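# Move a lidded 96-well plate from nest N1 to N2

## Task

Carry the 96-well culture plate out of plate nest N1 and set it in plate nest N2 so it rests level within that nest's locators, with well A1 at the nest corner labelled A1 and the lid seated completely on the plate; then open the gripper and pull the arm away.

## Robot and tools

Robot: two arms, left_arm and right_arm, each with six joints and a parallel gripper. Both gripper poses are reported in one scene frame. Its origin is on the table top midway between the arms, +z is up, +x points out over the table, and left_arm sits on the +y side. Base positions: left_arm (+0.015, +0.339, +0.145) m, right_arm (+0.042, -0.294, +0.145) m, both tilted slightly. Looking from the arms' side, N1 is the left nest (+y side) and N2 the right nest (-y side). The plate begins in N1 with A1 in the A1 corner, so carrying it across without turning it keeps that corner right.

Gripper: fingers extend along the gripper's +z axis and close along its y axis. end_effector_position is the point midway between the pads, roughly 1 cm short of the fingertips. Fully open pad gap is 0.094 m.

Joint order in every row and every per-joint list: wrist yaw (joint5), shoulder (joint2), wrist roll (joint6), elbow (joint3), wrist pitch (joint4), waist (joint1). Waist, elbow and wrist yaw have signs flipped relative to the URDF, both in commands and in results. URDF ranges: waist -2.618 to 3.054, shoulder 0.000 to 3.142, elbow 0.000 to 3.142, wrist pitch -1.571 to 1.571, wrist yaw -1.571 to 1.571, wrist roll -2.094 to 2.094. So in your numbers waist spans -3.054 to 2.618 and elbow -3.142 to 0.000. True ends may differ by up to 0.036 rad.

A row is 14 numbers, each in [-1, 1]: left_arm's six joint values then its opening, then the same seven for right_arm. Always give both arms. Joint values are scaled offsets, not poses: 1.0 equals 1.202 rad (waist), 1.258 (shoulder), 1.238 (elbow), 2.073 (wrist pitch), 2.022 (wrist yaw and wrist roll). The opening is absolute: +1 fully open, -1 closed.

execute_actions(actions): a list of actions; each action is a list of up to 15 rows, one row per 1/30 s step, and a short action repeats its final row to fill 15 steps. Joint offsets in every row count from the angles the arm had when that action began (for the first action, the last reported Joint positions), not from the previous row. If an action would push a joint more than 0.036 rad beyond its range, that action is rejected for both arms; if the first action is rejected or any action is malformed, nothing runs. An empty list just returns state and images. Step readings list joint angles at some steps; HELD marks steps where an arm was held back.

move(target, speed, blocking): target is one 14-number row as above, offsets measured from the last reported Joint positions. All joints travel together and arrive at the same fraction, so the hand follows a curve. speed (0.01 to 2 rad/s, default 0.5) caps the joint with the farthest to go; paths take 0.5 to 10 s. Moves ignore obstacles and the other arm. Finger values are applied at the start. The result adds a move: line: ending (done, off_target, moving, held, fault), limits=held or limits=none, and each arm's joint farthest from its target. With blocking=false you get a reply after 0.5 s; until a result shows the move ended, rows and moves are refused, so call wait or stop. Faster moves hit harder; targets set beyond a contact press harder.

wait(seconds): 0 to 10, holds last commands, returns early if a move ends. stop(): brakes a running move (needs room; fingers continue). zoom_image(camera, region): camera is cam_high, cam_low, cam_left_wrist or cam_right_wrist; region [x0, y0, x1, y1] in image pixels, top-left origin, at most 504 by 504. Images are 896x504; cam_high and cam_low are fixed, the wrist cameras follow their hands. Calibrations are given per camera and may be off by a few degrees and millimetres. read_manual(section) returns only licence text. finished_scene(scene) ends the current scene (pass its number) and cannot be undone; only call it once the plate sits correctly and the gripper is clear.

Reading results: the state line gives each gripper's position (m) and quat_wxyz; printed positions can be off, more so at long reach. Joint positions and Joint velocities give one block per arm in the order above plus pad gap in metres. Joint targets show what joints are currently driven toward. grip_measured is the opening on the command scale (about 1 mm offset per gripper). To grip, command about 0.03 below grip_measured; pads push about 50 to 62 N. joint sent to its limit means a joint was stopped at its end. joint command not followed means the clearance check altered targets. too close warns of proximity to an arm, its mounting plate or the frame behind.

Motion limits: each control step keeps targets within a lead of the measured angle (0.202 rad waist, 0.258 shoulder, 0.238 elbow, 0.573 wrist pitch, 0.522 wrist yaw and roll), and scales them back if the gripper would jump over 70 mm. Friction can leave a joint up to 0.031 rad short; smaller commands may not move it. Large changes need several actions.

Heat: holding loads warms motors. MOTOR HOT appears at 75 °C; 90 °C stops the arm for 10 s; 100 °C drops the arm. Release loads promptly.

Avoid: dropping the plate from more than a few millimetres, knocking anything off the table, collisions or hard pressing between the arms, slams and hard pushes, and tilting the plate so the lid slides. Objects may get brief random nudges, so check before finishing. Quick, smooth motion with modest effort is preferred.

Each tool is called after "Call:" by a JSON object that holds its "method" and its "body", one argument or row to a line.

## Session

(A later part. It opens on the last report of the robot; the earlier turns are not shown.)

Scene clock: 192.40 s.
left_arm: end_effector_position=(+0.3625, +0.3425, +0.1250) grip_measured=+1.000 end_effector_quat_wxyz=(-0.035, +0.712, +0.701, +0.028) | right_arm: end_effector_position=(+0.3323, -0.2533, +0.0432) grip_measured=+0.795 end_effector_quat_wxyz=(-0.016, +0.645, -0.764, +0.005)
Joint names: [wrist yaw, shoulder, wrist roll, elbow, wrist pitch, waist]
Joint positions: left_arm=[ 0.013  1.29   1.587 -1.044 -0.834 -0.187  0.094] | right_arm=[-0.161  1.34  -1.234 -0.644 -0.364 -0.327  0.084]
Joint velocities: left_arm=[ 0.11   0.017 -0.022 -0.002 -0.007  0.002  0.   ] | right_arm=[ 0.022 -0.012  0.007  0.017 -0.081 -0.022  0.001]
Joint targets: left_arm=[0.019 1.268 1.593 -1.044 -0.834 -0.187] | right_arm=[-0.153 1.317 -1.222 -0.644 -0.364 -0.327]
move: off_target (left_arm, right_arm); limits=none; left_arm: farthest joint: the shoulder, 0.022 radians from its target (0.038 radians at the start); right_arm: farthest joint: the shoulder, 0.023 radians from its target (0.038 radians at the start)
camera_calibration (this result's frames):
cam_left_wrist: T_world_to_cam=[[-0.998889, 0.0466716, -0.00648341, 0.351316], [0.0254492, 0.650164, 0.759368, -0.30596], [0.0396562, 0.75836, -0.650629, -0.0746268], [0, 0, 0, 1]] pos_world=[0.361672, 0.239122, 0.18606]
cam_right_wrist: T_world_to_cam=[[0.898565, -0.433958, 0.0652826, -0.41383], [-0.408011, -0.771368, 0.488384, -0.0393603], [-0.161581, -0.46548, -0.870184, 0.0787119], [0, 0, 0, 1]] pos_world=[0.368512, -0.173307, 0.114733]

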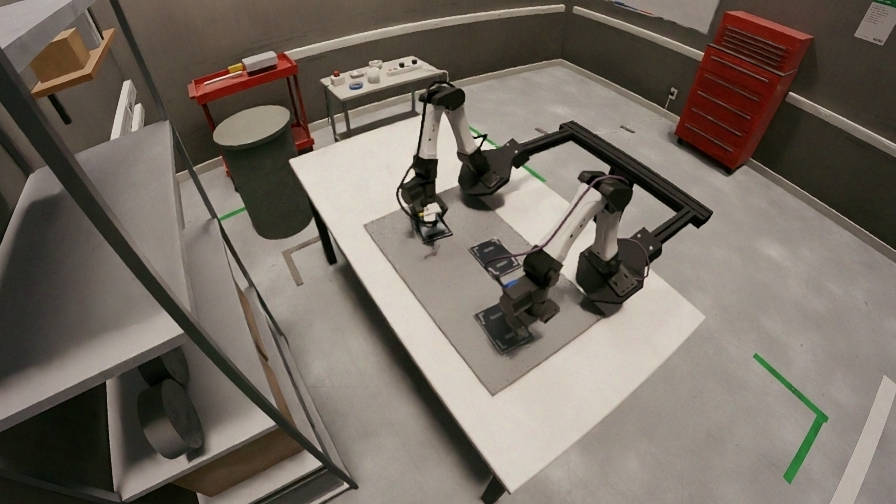

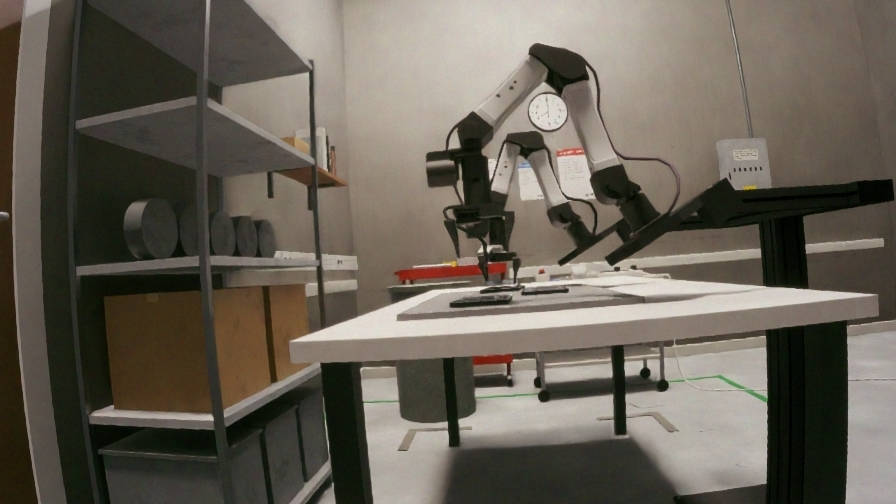

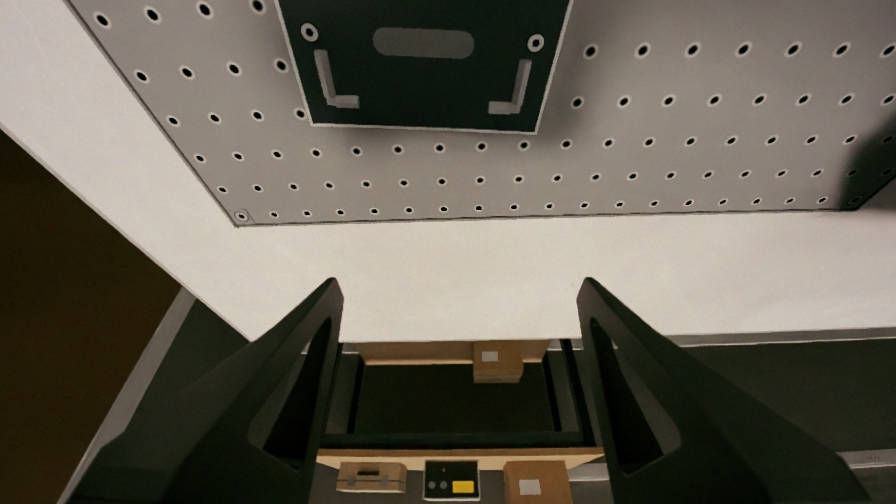

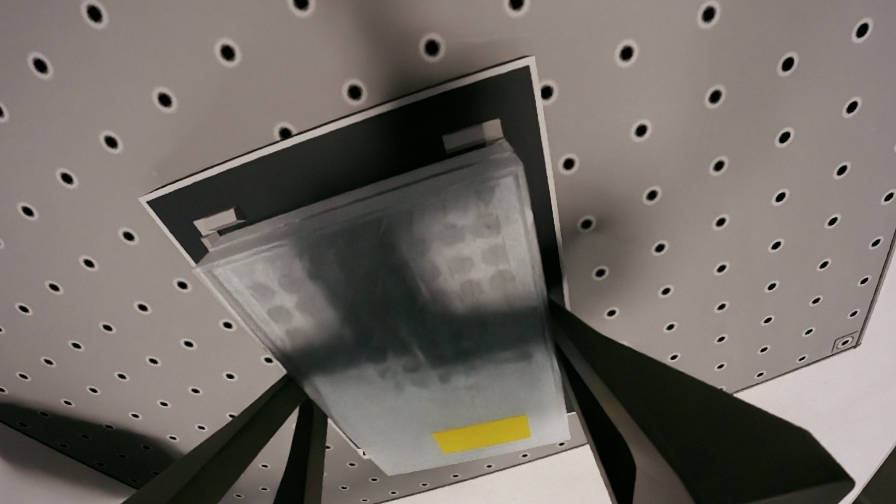

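Call:
{"method": "move", "body": {
  "target": [0,0,0,0,0,0,1, 0,0,0,0,-0.014,0,0.75],
  "speed": 0.05
}}

Call:
{"method": "zoom_image", "body": {
  "camera": "cam_right_wrist",
  "region": [130,40,630,340]
}}

Scene clock: 197.27 s.
left_arm: end_effector_position=(+0.3625, +0.3425, +0.1250) grip_measured=+1.000 end_effector_quat_wxyz=(-0.035, +0.712, +0.701, +0.028) | right_arm: end_effector_position=(+0.3295, -0.2538, +0.0431) grip_measured=+0.795 end_effector_quat_wxyz=(-0.011, +0.646, -0.764, +0.002)
Joint names: [wrist yaw, shoulder, wrist roll, elbow, wrist pitch, waist]
Joint positions: left_arm=[ 0.013  1.29   1.588 -1.044 -0.834 -0.187  0.094] | right_arm=[-0.161  1.34  -1.233 -0.644 -0.376 -0.327  0.084]
Joint velocities: left_arm=[ 0.022 -0.007 -0.095 -0.012  0.007  0.032  0.   ] | right_arm=[-0.022  0.007 -0.022  0.002  0.022  0.002 -0.   ]
Joint targets: left_arm=[0.013 1.290 1.587 -1.044 -0.834 -0.187] | right_arm=[-0.161 1.340 -1.234 -0.644 -0.393 -0.327]
move: done; limits=none; left_arm: farthest joint: the wrist roll, 0.001 radians from its target (0.001 radians at the start); right_arm: farthest joint: the wrist pitch, 0.017 radians from its target (0.029 radians at the start)
camera_calibration (this result's frames):
cam_left_wrist: T_world_to_cam=[[-0.998854, 0.0474306, -0.00641585, 0.351035], [0.0259948, 0.650149, 0.759362, -0.306152], [0.0401883, 0.758325, -0.650637, -0.074807], [0, 0, 0, 1]] pos_world=[0.361598, 0.239123, 0.18606]
cam_right_wrist: T_world_to_cam=[[0.899956, -0.432393, 0.0558231, -0.411138], [-0.401128, -0.77103, 0.49458, -0.0433028], [-0.170811, -0.467492, -0.867338, 0.0803657], [0, 0, 0, 1]] pos_world=[0.366363, -0.173591, 0.114072]

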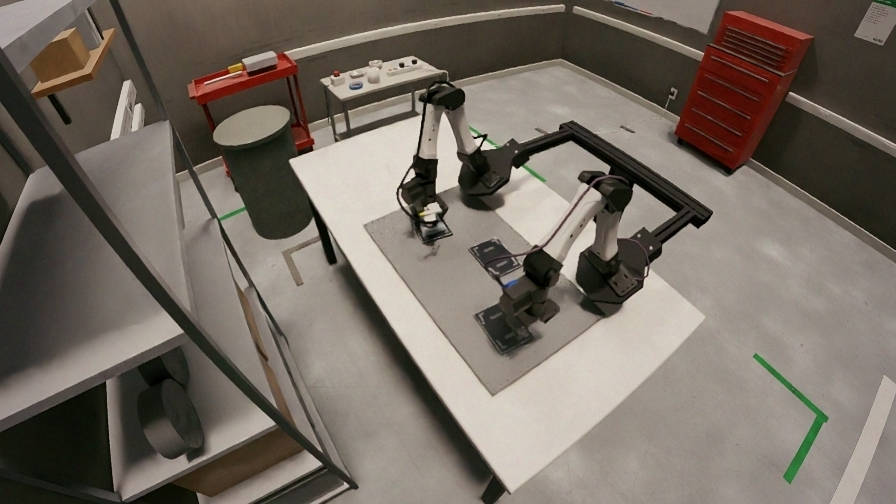

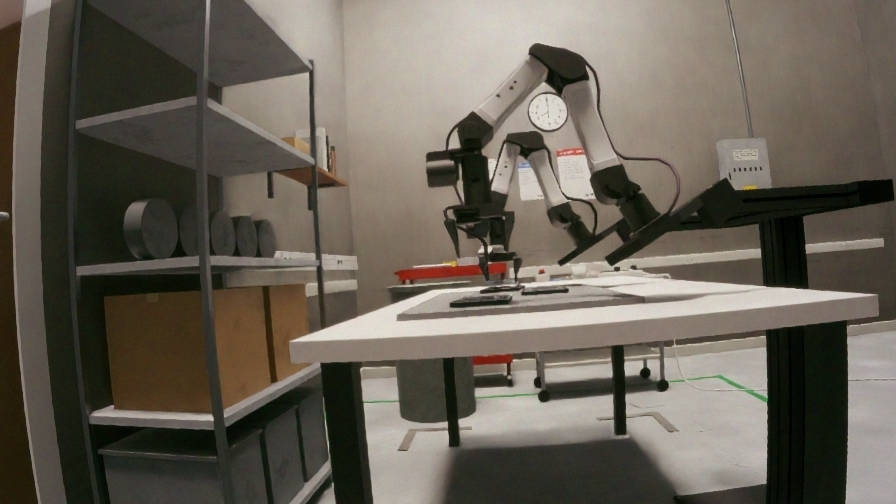

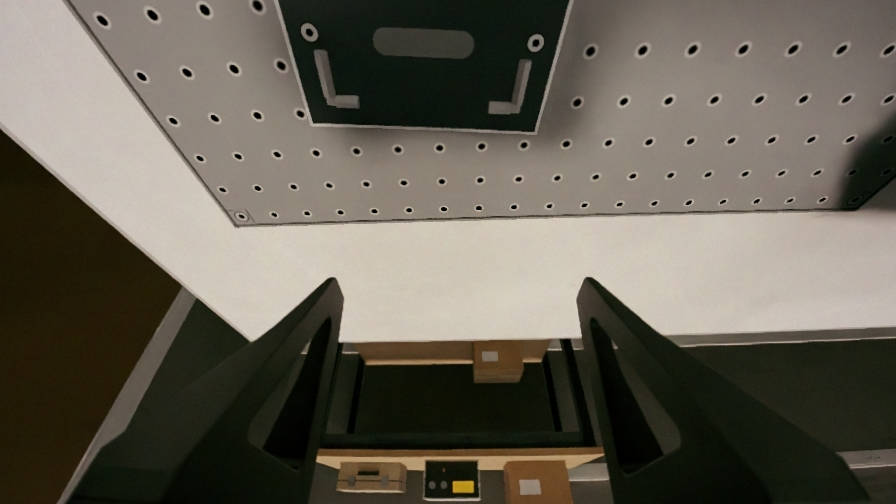

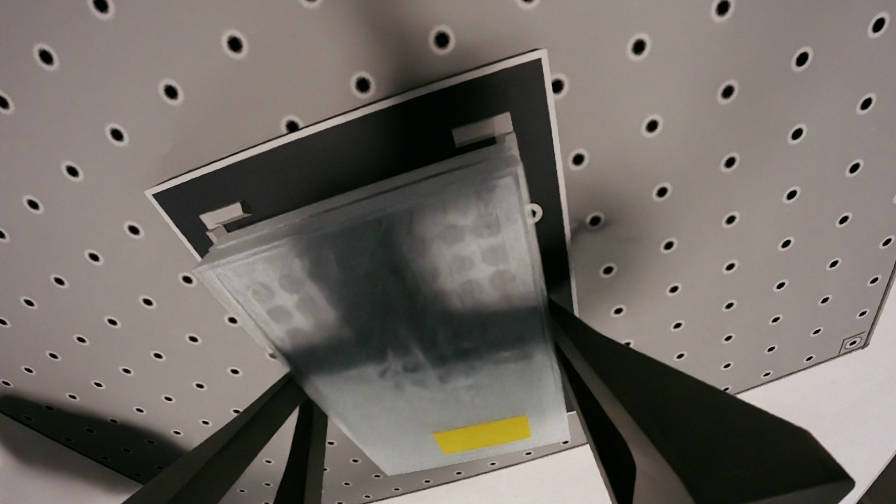

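Region (130, 40, 630, 340) of cam_right_wrist's 896x504 image, scaled by 1.008, with more detail than that image has; it fills the top 302 rows of this view, and the rest is white.

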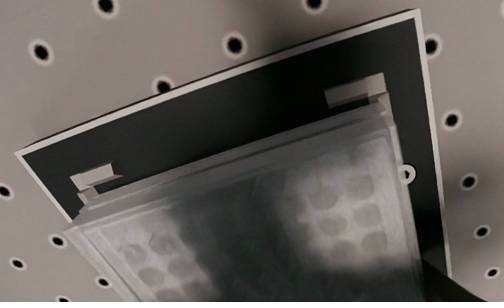

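Call:
{"method": "move", "body": {
  "target": [0,0,0,0,0,0,1, 0,0.032,0,0,0.013,0,0.75],
  "speed": 0.04
}}

Call:
{"method": "zoom_image", "body": {
  "camera": "cam_right_wrist",
  "region": [130,40,630,340]
}}

Scene clock: 203.43 s.
left_arm: end_effector_position=(+0.3625, +0.3425, +0.1250) grip_measured=+1.000 end_effector_quat_wxyz=(-0.035, +0.712, +0.701, +0.028) | right_arm: end_effector_position=(+0.3308, -0.2549, +0.0402) grip_measured=+0.795 end_effector_quat_wxyz=(-0.010, +0.645, -0.764, +0.007)
Joint names: [wrist yaw, shoulder, wrist roll, elbow, wrist pitch, waist]
Joint positions: left_arm=[ 0.013  1.29   1.588 -1.044 -0.834 -0.187  0.094] | right_arm=[-0.171  1.354 -1.233 -0.644 -0.36  -0.327  0.084]
Joint velocities: left_arm=[-0.007 -0.002  0.037 -0.017  0.007  0.012  0.   ] | right_arm=[ 0.007  0.002 -0.007  0.002  0.037  0.007 -0.001]
Joint targets: left_arm=[0.013 1.290 1.588 -1.044 -0.834 -0.187] | right_arm=[-0.161 1.380 -1.234 -0.644 -0.349 -0.327]
move: off_target (right_arm); limits=none; left_arm: farthest joint: the waist, 0.000 radians from its target (0.000 radians at the start); right_arm: farthest joint: the shoulder, 0.026 radians from its target (0.040 radians at the start)
camera_calibration (this result's frames):
cam_left_wrist: T_world_to_cam=[[-0.998854, 0.0474306, -0.00641585, 0.351035], [0.0259948, 0.650149, 0.759362, -0.306152], [0.0401883, 0.758325, -0.650637, -0.074807], [0, 0, 0, 1]] pos_world=[0.361598, 0.239123, 0.18606]
cam_right_wrist: T_world_to_cam=[[0.899366, -0.432613, 0.0631399, -0.412845], [-0.403548, -0.765884, 0.50057, -0.0402881], [-0.168195, -0.475676, -0.86339, 0.0744417], [0, 0, 0, 1]] pos_world=[0.367561, -0.174048, 0.110506]

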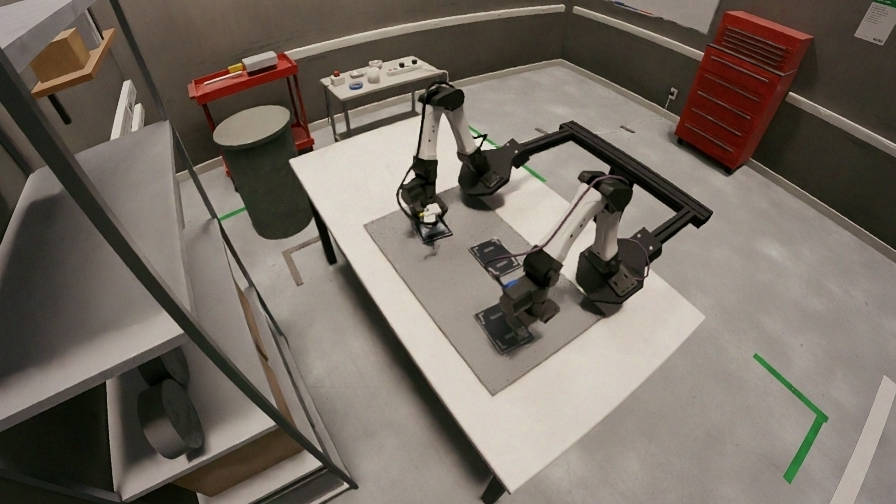

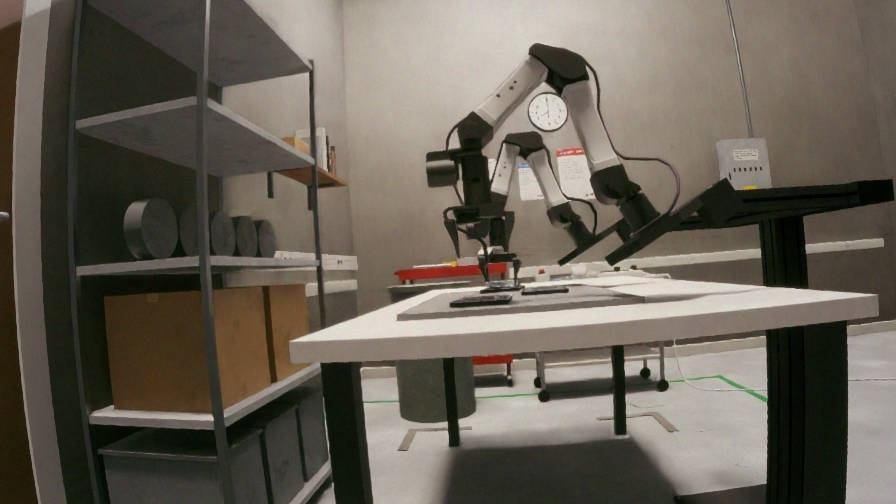

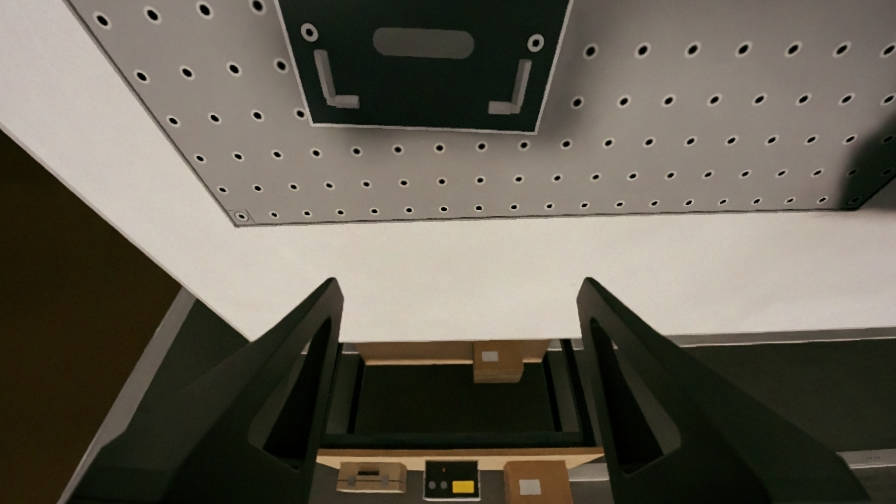

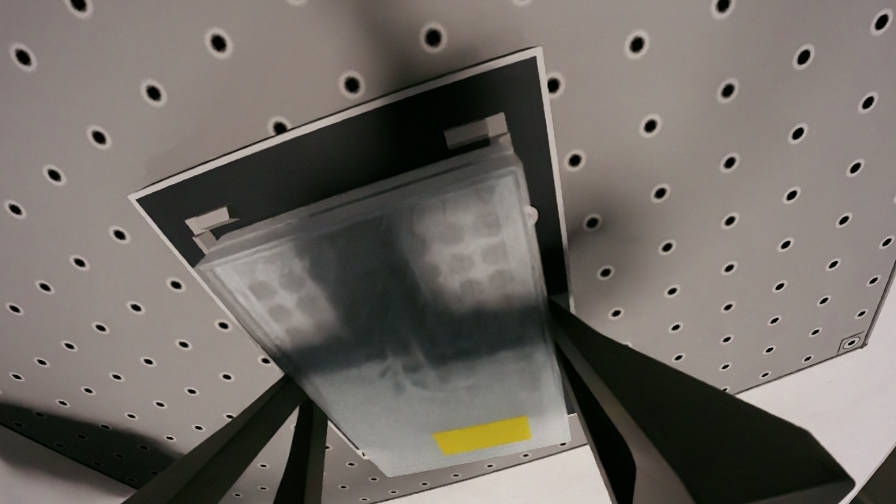

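Region (130, 40, 630, 340) of cam_right_wrist's 896x504 image, scaled by 1.008, with more detail than that image has; it fills the top 302 rows of this view, and the rest is white.

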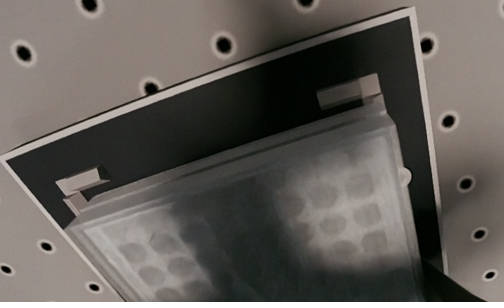

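Call:
{"method": "move", "body": {
  "target": [0,0,0,0,0,0,1, 0.013,-0.022,0,0,-0.017,0,0.75],
  "speed": 0.05
}}

Call:
{"method": "zoom_image", "body": {
  "camera": "cam_right_wrist",
  "region": [130,40,630,340]
}}

Scene clock: 208.80 s.
left_arm: end_effector_position=(+0.3625, +0.3425, +0.1250) grip_measured=+1.000 end_effector_quat_wxyz=(-0.035, +0.712, +0.701, +0.028) | right_arm: end_effector_position=(+0.3301, -0.2549, +0.0415) grip_measured=+0.795 end_effector_quat_wxyz=(-0.010, +0.645, -0.764, +0.006)
Joint names: [wrist yaw, shoulder, wrist roll, elbow, wrist pitch, waist]
Joint positions: left_arm=[ 0.013  1.29   1.588 -1.044 -0.834 -0.187  0.094] | right_arm=[-0.169  1.348 -1.233 -0.644 -0.368 -0.327  0.084]
Joint velocities: left_arm=[ 0.007 -0.002  0.051 -0.002 -0.037  0.017  0.   ] | right_arm=[-0.037  0.002  0.007 -0.002  0.051 -0.017 -0.   ]
Joint targets: left_arm=[0.013 1.290 1.588 -1.044 -0.834 -0.187] | right_arm=[-0.145 1.326 -1.233 -0.644 -0.395 -0.327]
move: off_target (right_arm); limits=none; left_arm: farthest joint: the waist, 0.000 radians from its target (0.000 radians at the start); right_arm: farthest joint: the wrist pitch, 0.027 radians from its target (0.035 radians at the start)
camera_calibration (this result's frames):
cam_left_wrist: T_world_to_cam=[[-0.998854, 0.0474306, -0.00641585, 0.351035], [0.0259948, 0.650149, 0.759362, -0.306152], [0.0401883, 0.758325, -0.650637, -0.074807], [0, 0, 0, 1]] pos_world=[0.361598, 0.239123, 0.18606]
cam_right_wrist: T_world_to_cam=[[0.899608, -0.432443, 0.0608169, -0.412246], [-0.402415, -0.766815, 0.500056, -0.0418689], [-0.169611, -0.474328, -0.863855, 0.0763197], [0, 0, 0, 1]] pos_world=[0.366956, -0.174178, 0.111937]

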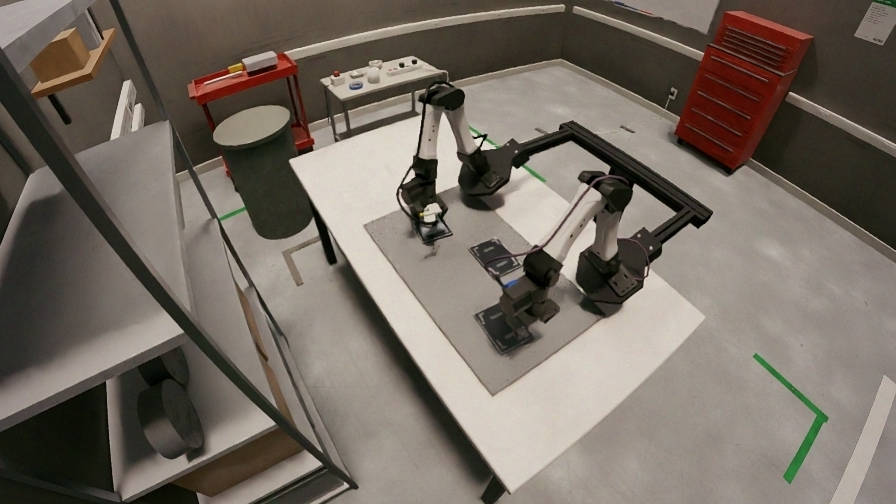

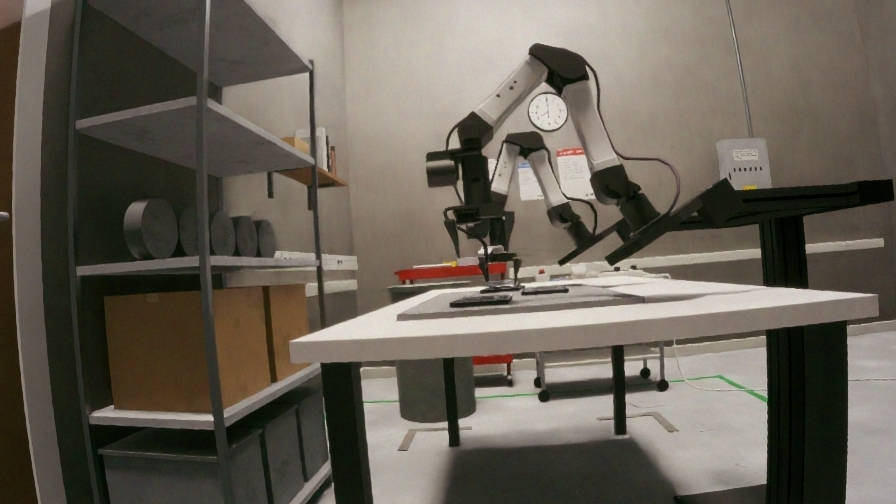

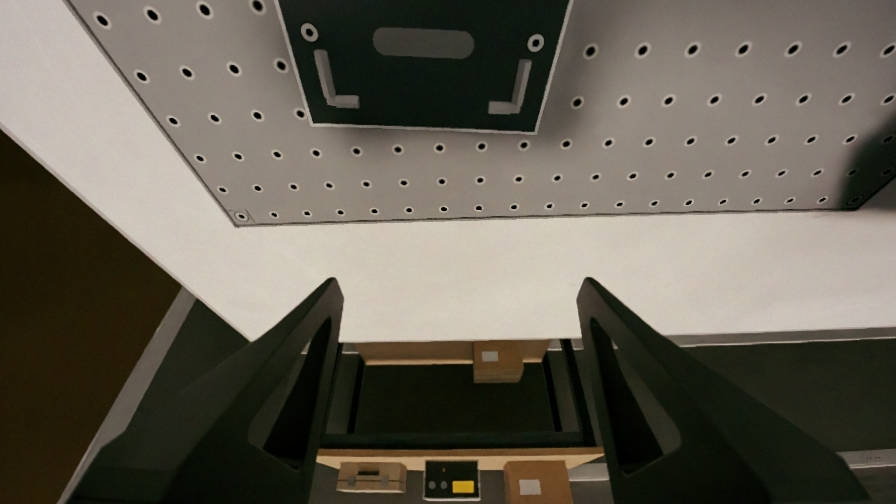

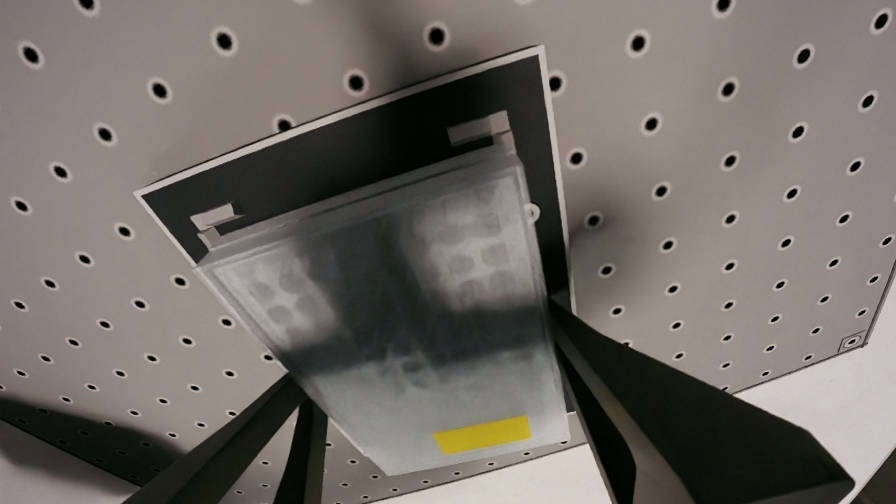

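Region (130, 40, 630, 340) of cam_right_wrist's 896x504 image, scaled by 1.008, with more detail than that image has; it fills the top 302 rows of this view, and the rest is white.

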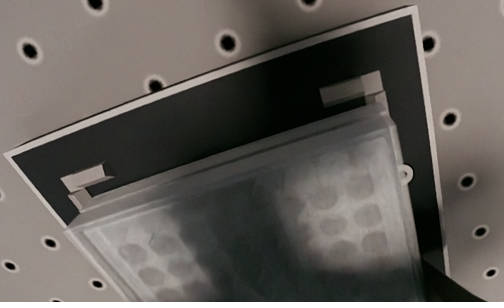

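Call:
{"method": "move", "body": {
  "target": [0,0,0,0,0,0,1, 0.012,0,0,0,-0.018,-0.012,0.75],
  "speed": 0.05
}}

Call:
{"method": "zoom_image", "body": {
  "camera": "cam_right_wrist",
  "region": [130,40,630,340]
}}

Scene clock: 215.00 s.
left_arm: end_effector_position=(+0.3625, +0.3425, +0.1250) grip_measured=+1.000 end_effector_quat_wxyz=(-0.035, +0.712, +0.701, +0.028) | right_arm: end_effector_position=(+0.3289, -0.2538, +0.0417) grip_measured=+0.795 end_effector_quat_wxyz=(-0.008, +0.647, -0.762, +0.004)
Joint names: [wrist yaw, shoulder, wrist roll, elbow, wrist pitch, waist]
Joint positions: left_arm=[ 0.013  1.29   1.588 -1.044 -0.834 -0.187  0.094] | right_arm=[-0.169  1.348 -1.233 -0.644 -0.373 -0.331  0.084]
Joint velocities: left_arm=[ 0.081  0.002  0.007  0.007 -0.022  0.017  0.   ] | right_arm=[ 0.095 -0.012 -0.037  0.002  0.066  0.007  0.001]
Joint targets: left_arm=[0.013 1.290 1.588 -1.044 -0.834 -0.187] | right_arm=[-0.145 1.348 -1.233 -0.644 -0.406 -0.341]
move: off_target (right_arm); limits=none; left_arm: farthest joint: the waist, 0.000 radians from its target (0.000 radians at the start); right_arm: farthest joint: the wrist pitch, 0.032 radians from its target (0.037 radians at the start)
camera_calibration (this result's frames):
cam_left_wrist: T_world_to_cam=[[-0.998854, 0.0474306, -0.00641585, 0.351035], [0.0259948, 0.650149, 0.759362, -0.306152], [0.0401883, 0.758325, -0.650637, -0.074807], [0, 0, 0, 1]] pos_world=[0.361598, 0.239123, 0.18606]
cam_right_wrist: T_world_to_cam=[[0.901767, -0.428508, 0.056547, -0.410233], [-0.396918, -0.769202, 0.500784, -0.0440473], [-0.171094, -0.474035, -0.863723, 0.0772982], [0, 0, 0, 1]] pos_world=[0.365677, -0.173028, 0.11202]

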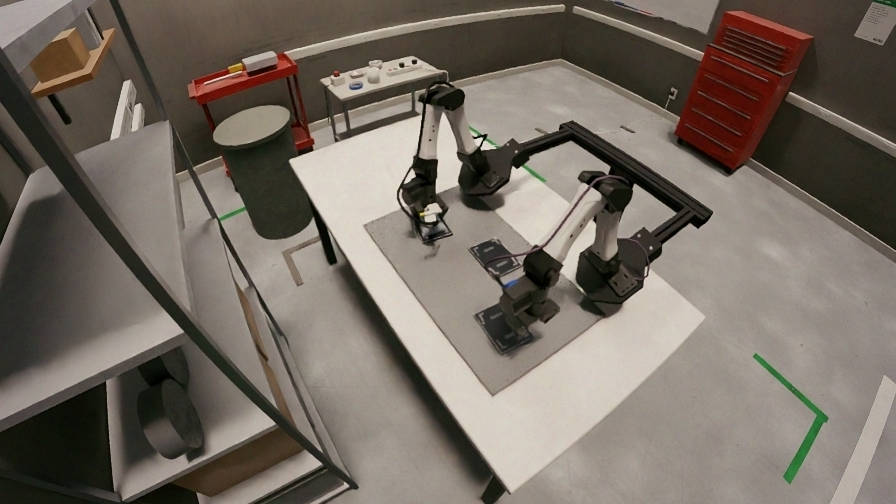

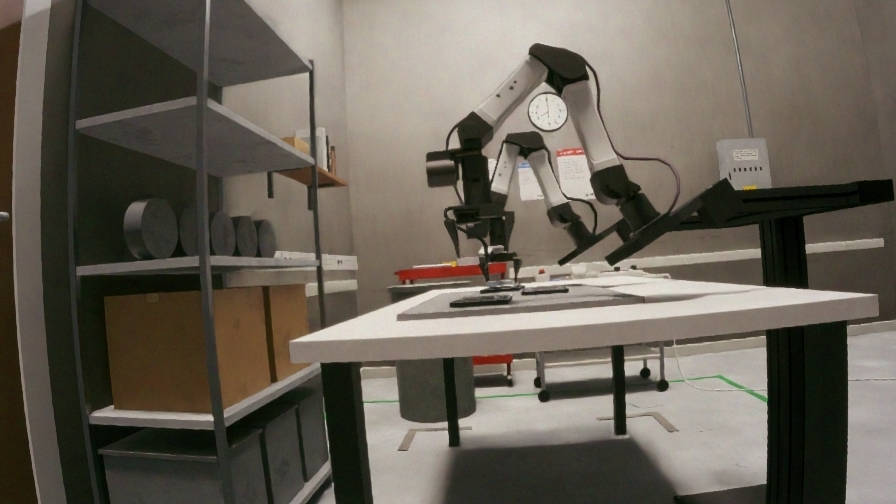

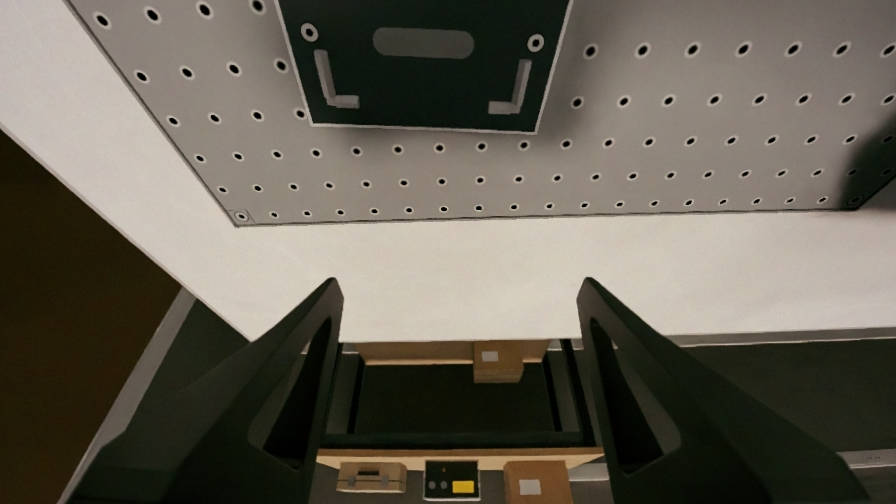

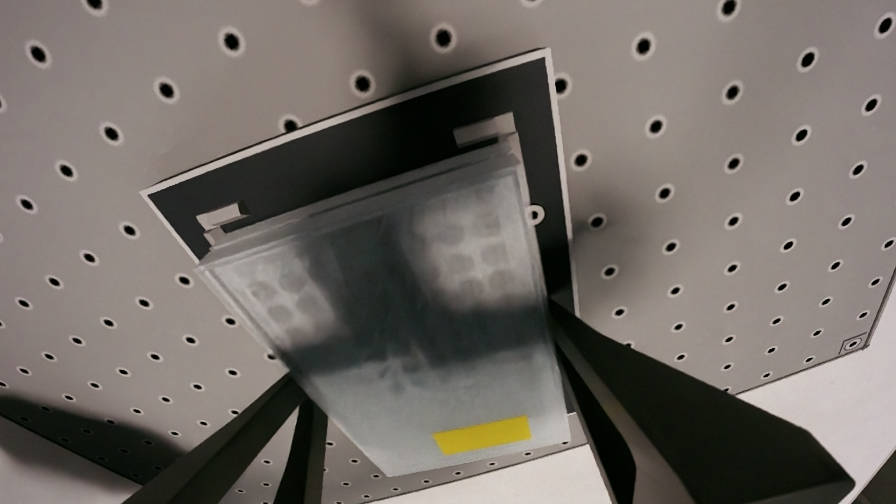

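Region (130, 40, 630, 340) of cam_right_wrist's 896x504 image, scaled by 1.008, with more detail than that image has; it fills the top 302 rows of this view, and the rest is white.

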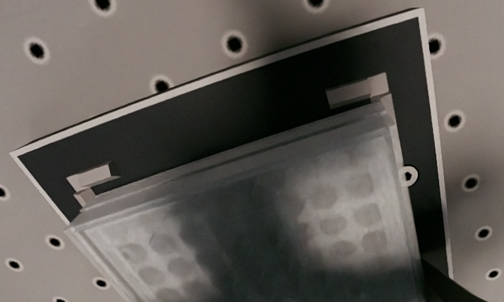

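Call:
{"method": "zoom_image", "body": {
  "camera": "cam_right_wrist",
  "region": [300,360,640,504]
}}

Call:
{"method": "zoom_image", "body": {
  "camera": "cam_high",
  "region": [460,280,560,360]
}}

Region (300, 360, 640, 504) of cam_right_wrist's 896x504 image, scaled by 1.482, with more detail than that image has; it fills the top 213 rows of this view, and the rest is white.

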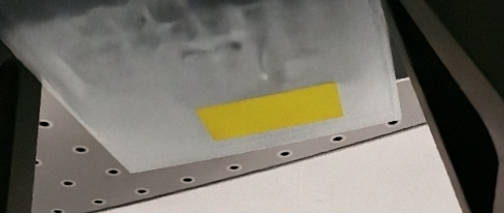

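Region (460, 280, 560, 360) of cam_high's 896x504 image, scaled by 5.040, with more detail than that image has; it fills the top 403 rows of this view, and the rest is white.

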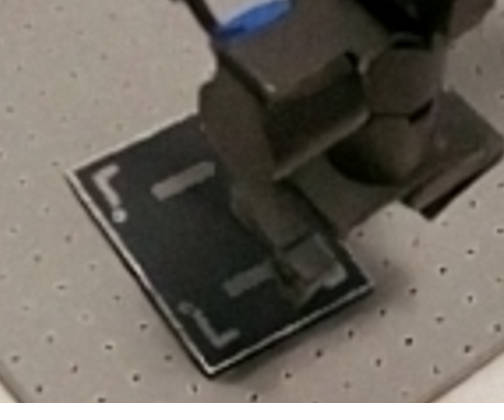

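Call:
{"method": "move", "body": {
  "target": [0,0,0,0,0,0,1, 0.014,-0.034,0,0,-0.02,-0.008,0.75],
  "speed": 0.05
}}

Call:
{"method": "zoom_image", "body": {
  "camera": "cam_right_wrist",
  "region": [130,40,630,340]
}}

Scene clock: 222.70 s.
left_arm: end_effector_position=(+0.3625, +0.3425, +0.1250) grip_measured=+1.000 end_effector_quat_wxyz=(-0.035, +0.712, +0.701, +0.028) | right_arm: end_effector_position=(+0.3260, -0.2519, +0.0459) grip_measured=+0.795 end_effector_quat_wxyz=(-0.010, +0.648, -0.762, -0.005)
Joint names: [wrist yaw, shoulder, wrist roll, elbow, wrist pitch, waist]
Joint positions: left_arm=[ 0.013  1.29   1.588 -1.044 -0.834 -0.187  0.094] | right_arm=[-0.151  1.328 -1.233 -0.644 -0.399 -0.331  0.084]
Joint velocities: left_arm=[-0.081  0.002  0.037 -0.002  0.051 -0.017  0.   ] | right_arm=[ 0.022  0.012  0.066 -0.007 -0.066 -0.012 -0.   ]
Joint targets: left_arm=[0.013 1.290 1.588 -1.044 -0.834 -0.187] | right_arm=[-0.141 1.305 -1.233 -0.644 -0.414 -0.340]
move: off_target (right_arm); limits=none; left_arm: farthest joint: the waist, 0.000 radians from its target (0.000 radians at the start); right_arm: farthest joint: the shoulder, 0.022 radians from its target (0.042 radians at the start)
camera_calibration (this result's frames):
cam_left_wrist: T_world_to_cam=[[-0.998854, 0.0474306, -0.00641585, 0.351035], [0.0259948, 0.650149, 0.759362, -0.306152], [0.0401883, 0.758325, -0.650637, -0.074807], [0, 0, 0, 1]] pos_world=[0.361598, 0.239123, 0.18606]
cam_right_wrist: T_world_to_cam=[[0.902775, -0.428149, 0.0410638, -0.406514], [-0.391383, -0.778137, 0.491245, -0.0494453], [-0.178373, -0.459555, -0.870053, 0.0876551], [0, 0, 0, 1]] pos_world=[0.363273, -0.172241, 0.117247]

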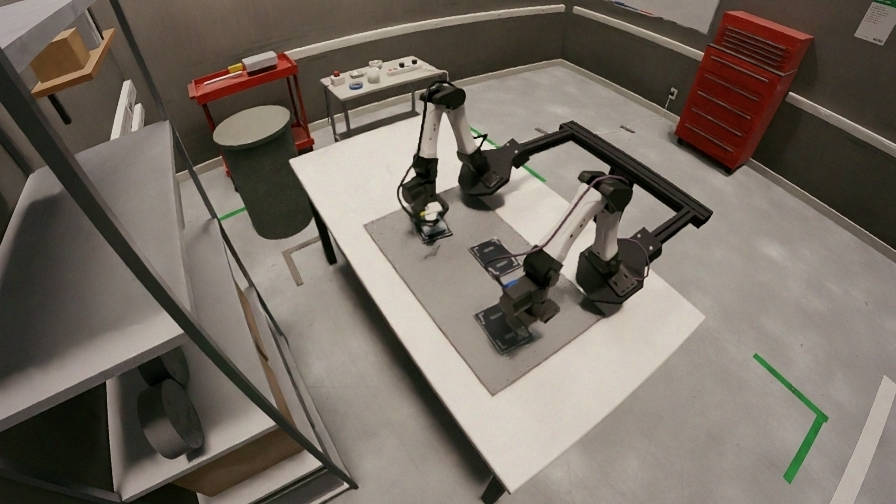

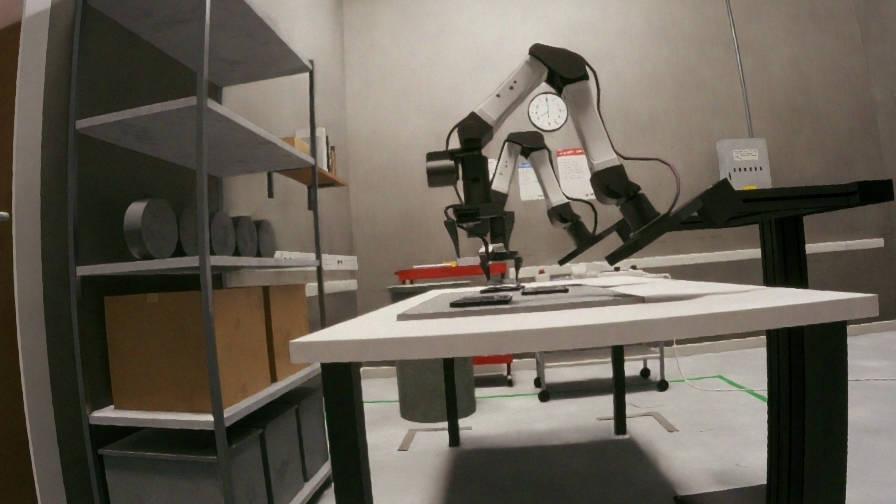

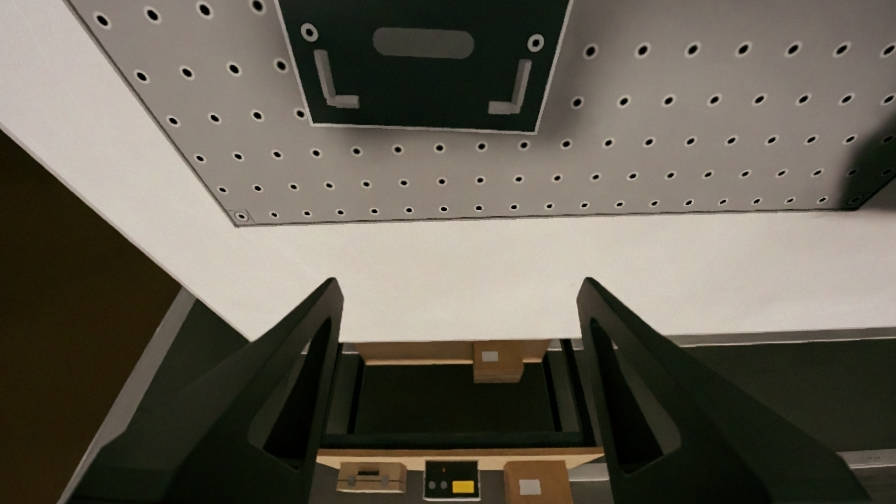

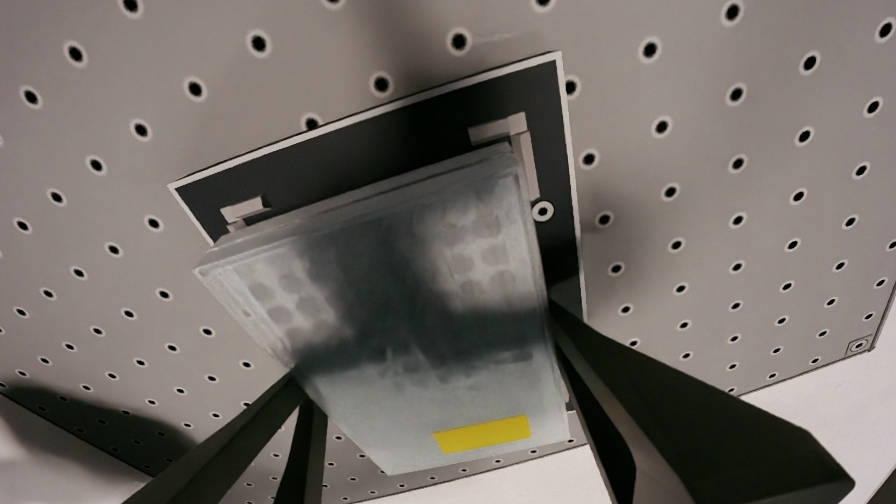

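Region (130, 40, 630, 340) of cam_right_wrist's 896x504 image, scaled by 1.008, with more detail than that image has; it fills the top 302 rows of this view, and the rest is white.

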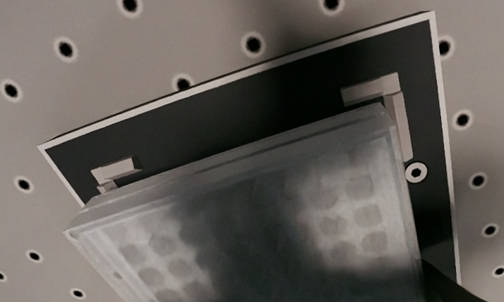

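Call:
{"method": "move", "body": {
  "target": [0,0,0,0,0,0,1, 0,0.036,0,0,0.0155,0,0.75],
  "speed": 0.04
}}

Call:
{"method": "zoom_image", "body": {
  "camera": "cam_right_wrist",
  "region": [130,40,630,340]
}}

Scene clock: 229.23 s.
left_arm: end_effector_position=(+0.3625, +0.3425, +0.1250) grip_measured=+1.000 end_effector_quat_wxyz=(-0.035, +0.712, +0.701, +0.028) | right_arm: end_effector_position=(+0.3249, -0.2510, +0.0400) grip_measured=+0.795 end_effector_quat_wxyz=(-0.006, +0.648, -0.761, -0.008)
Joint names: [wrist yaw, shoulder, wrist roll, elbow, wrist pitch, waist]
Joint positions: left_arm=[ 0.013  1.29   1.588 -1.044 -0.834 -0.187  0.094] | right_arm=[-0.15   1.355 -1.233 -0.644 -0.381 -0.331  0.084]
Joint velocities: left_arm=[ 0.022 -0.002  0.051 -0.007 -0.022 -0.007  0.   ] | right_arm=[ 0.051 -0.012 -0.007 -0.002 -0.022 -0.007  0.   ]
Joint targets: left_arm=[0.013 1.290 1.588 -1.044 -0.834 -0.187] | right_arm=[-0.151 1.373 -1.233 -0.644 -0.367 -0.331]
move: done; limits=none; left_arm: farthest joint: the waist, 0.000 radians from its target (0.000 radians at the start); right_arm: farthest joint: the shoulder, 0.018 radians from its target (0.046 radians at the start)
camera_calibration (this result's frames):
cam_left_wrist: T_world_to_cam=[[-0.998854, 0.0474306, -0.00641585, 0.351035], [0.0259948, 0.650149, 0.759362, -0.306152], [0.0401883, 0.758325, -0.650637, -0.074807], [0, 0, 0, 1]] pos_world=[0.361598, 0.239123, 0.18606]
cam_right_wrist: T_world_to_cam=[[0.903814, -0.426637, 0.0331955, -0.404597], [-0.385523, -0.778134, 0.495863, -0.0483759], [-0.185723, -0.460966, -0.867766, 0.0847573], [0, 0, 0, 1]] pos_world=[0.362772, -0.171189, 0.110968]

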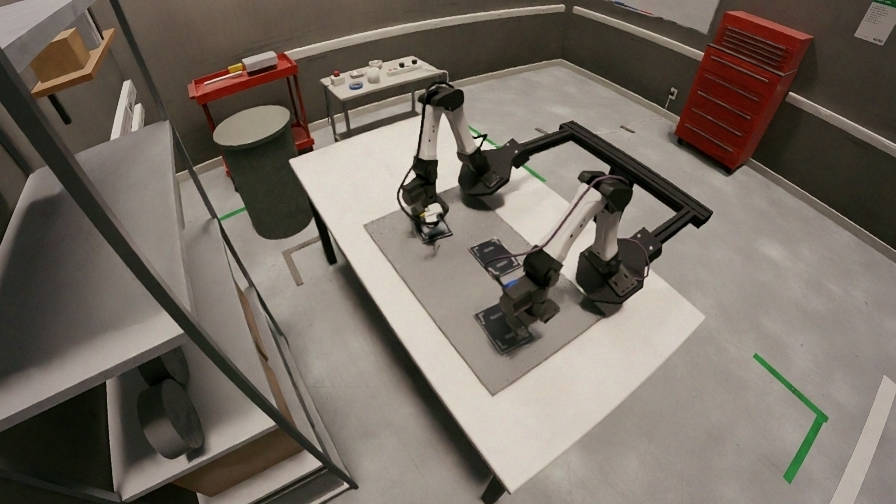

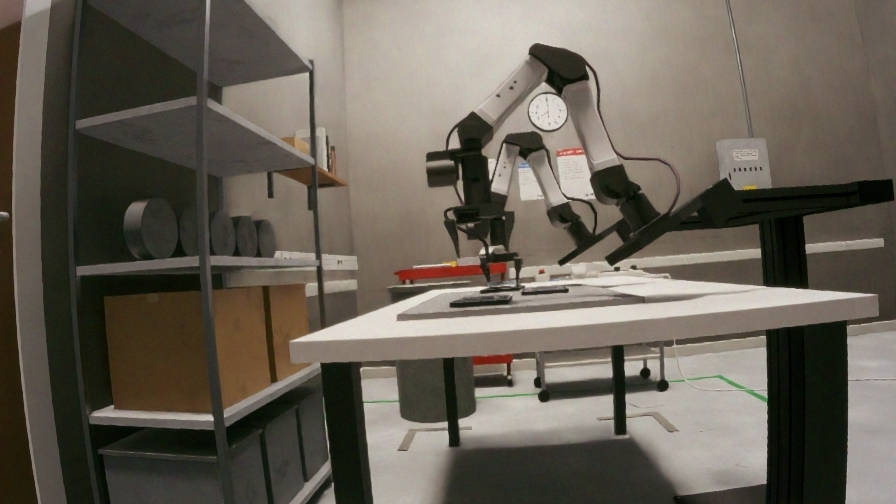

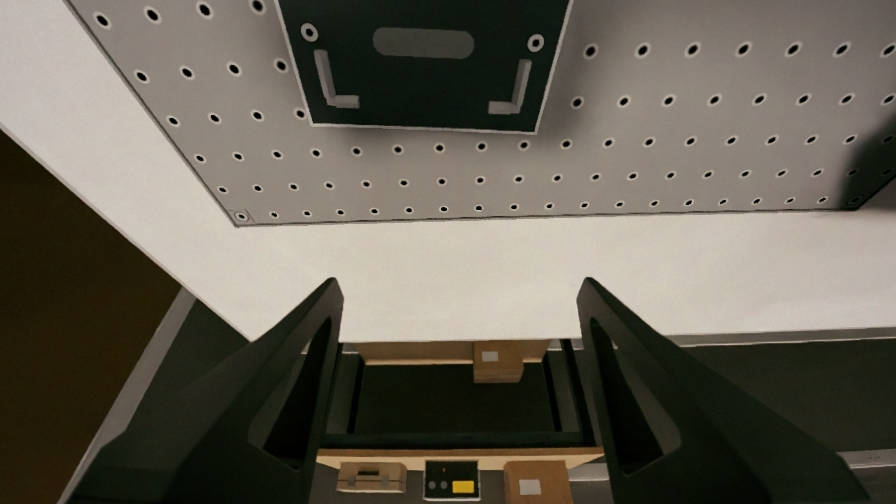

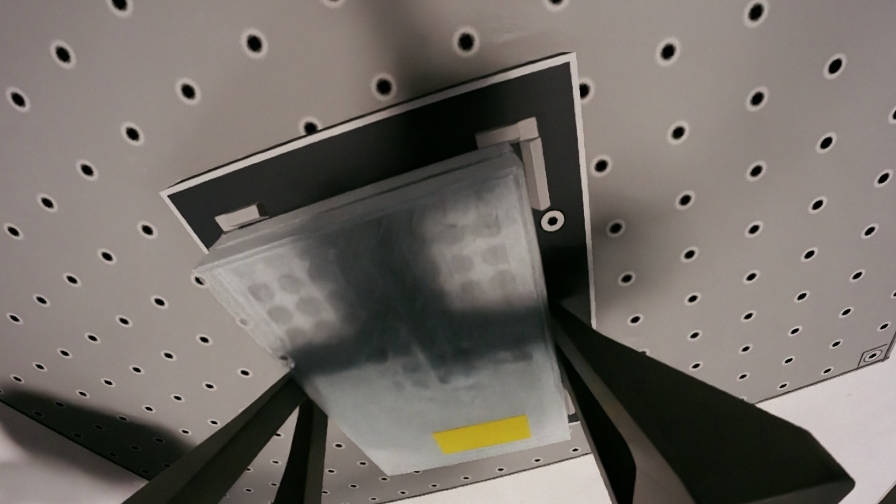

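Region (130, 40, 630, 340) of cam_right_wrist's 896x504 image, scaled by 1.008, with more detail than that image has; it fills the top 302 rows of this view, and the rest is white.

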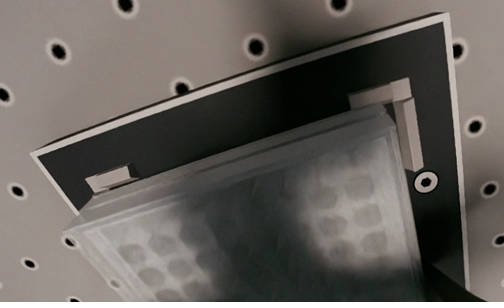

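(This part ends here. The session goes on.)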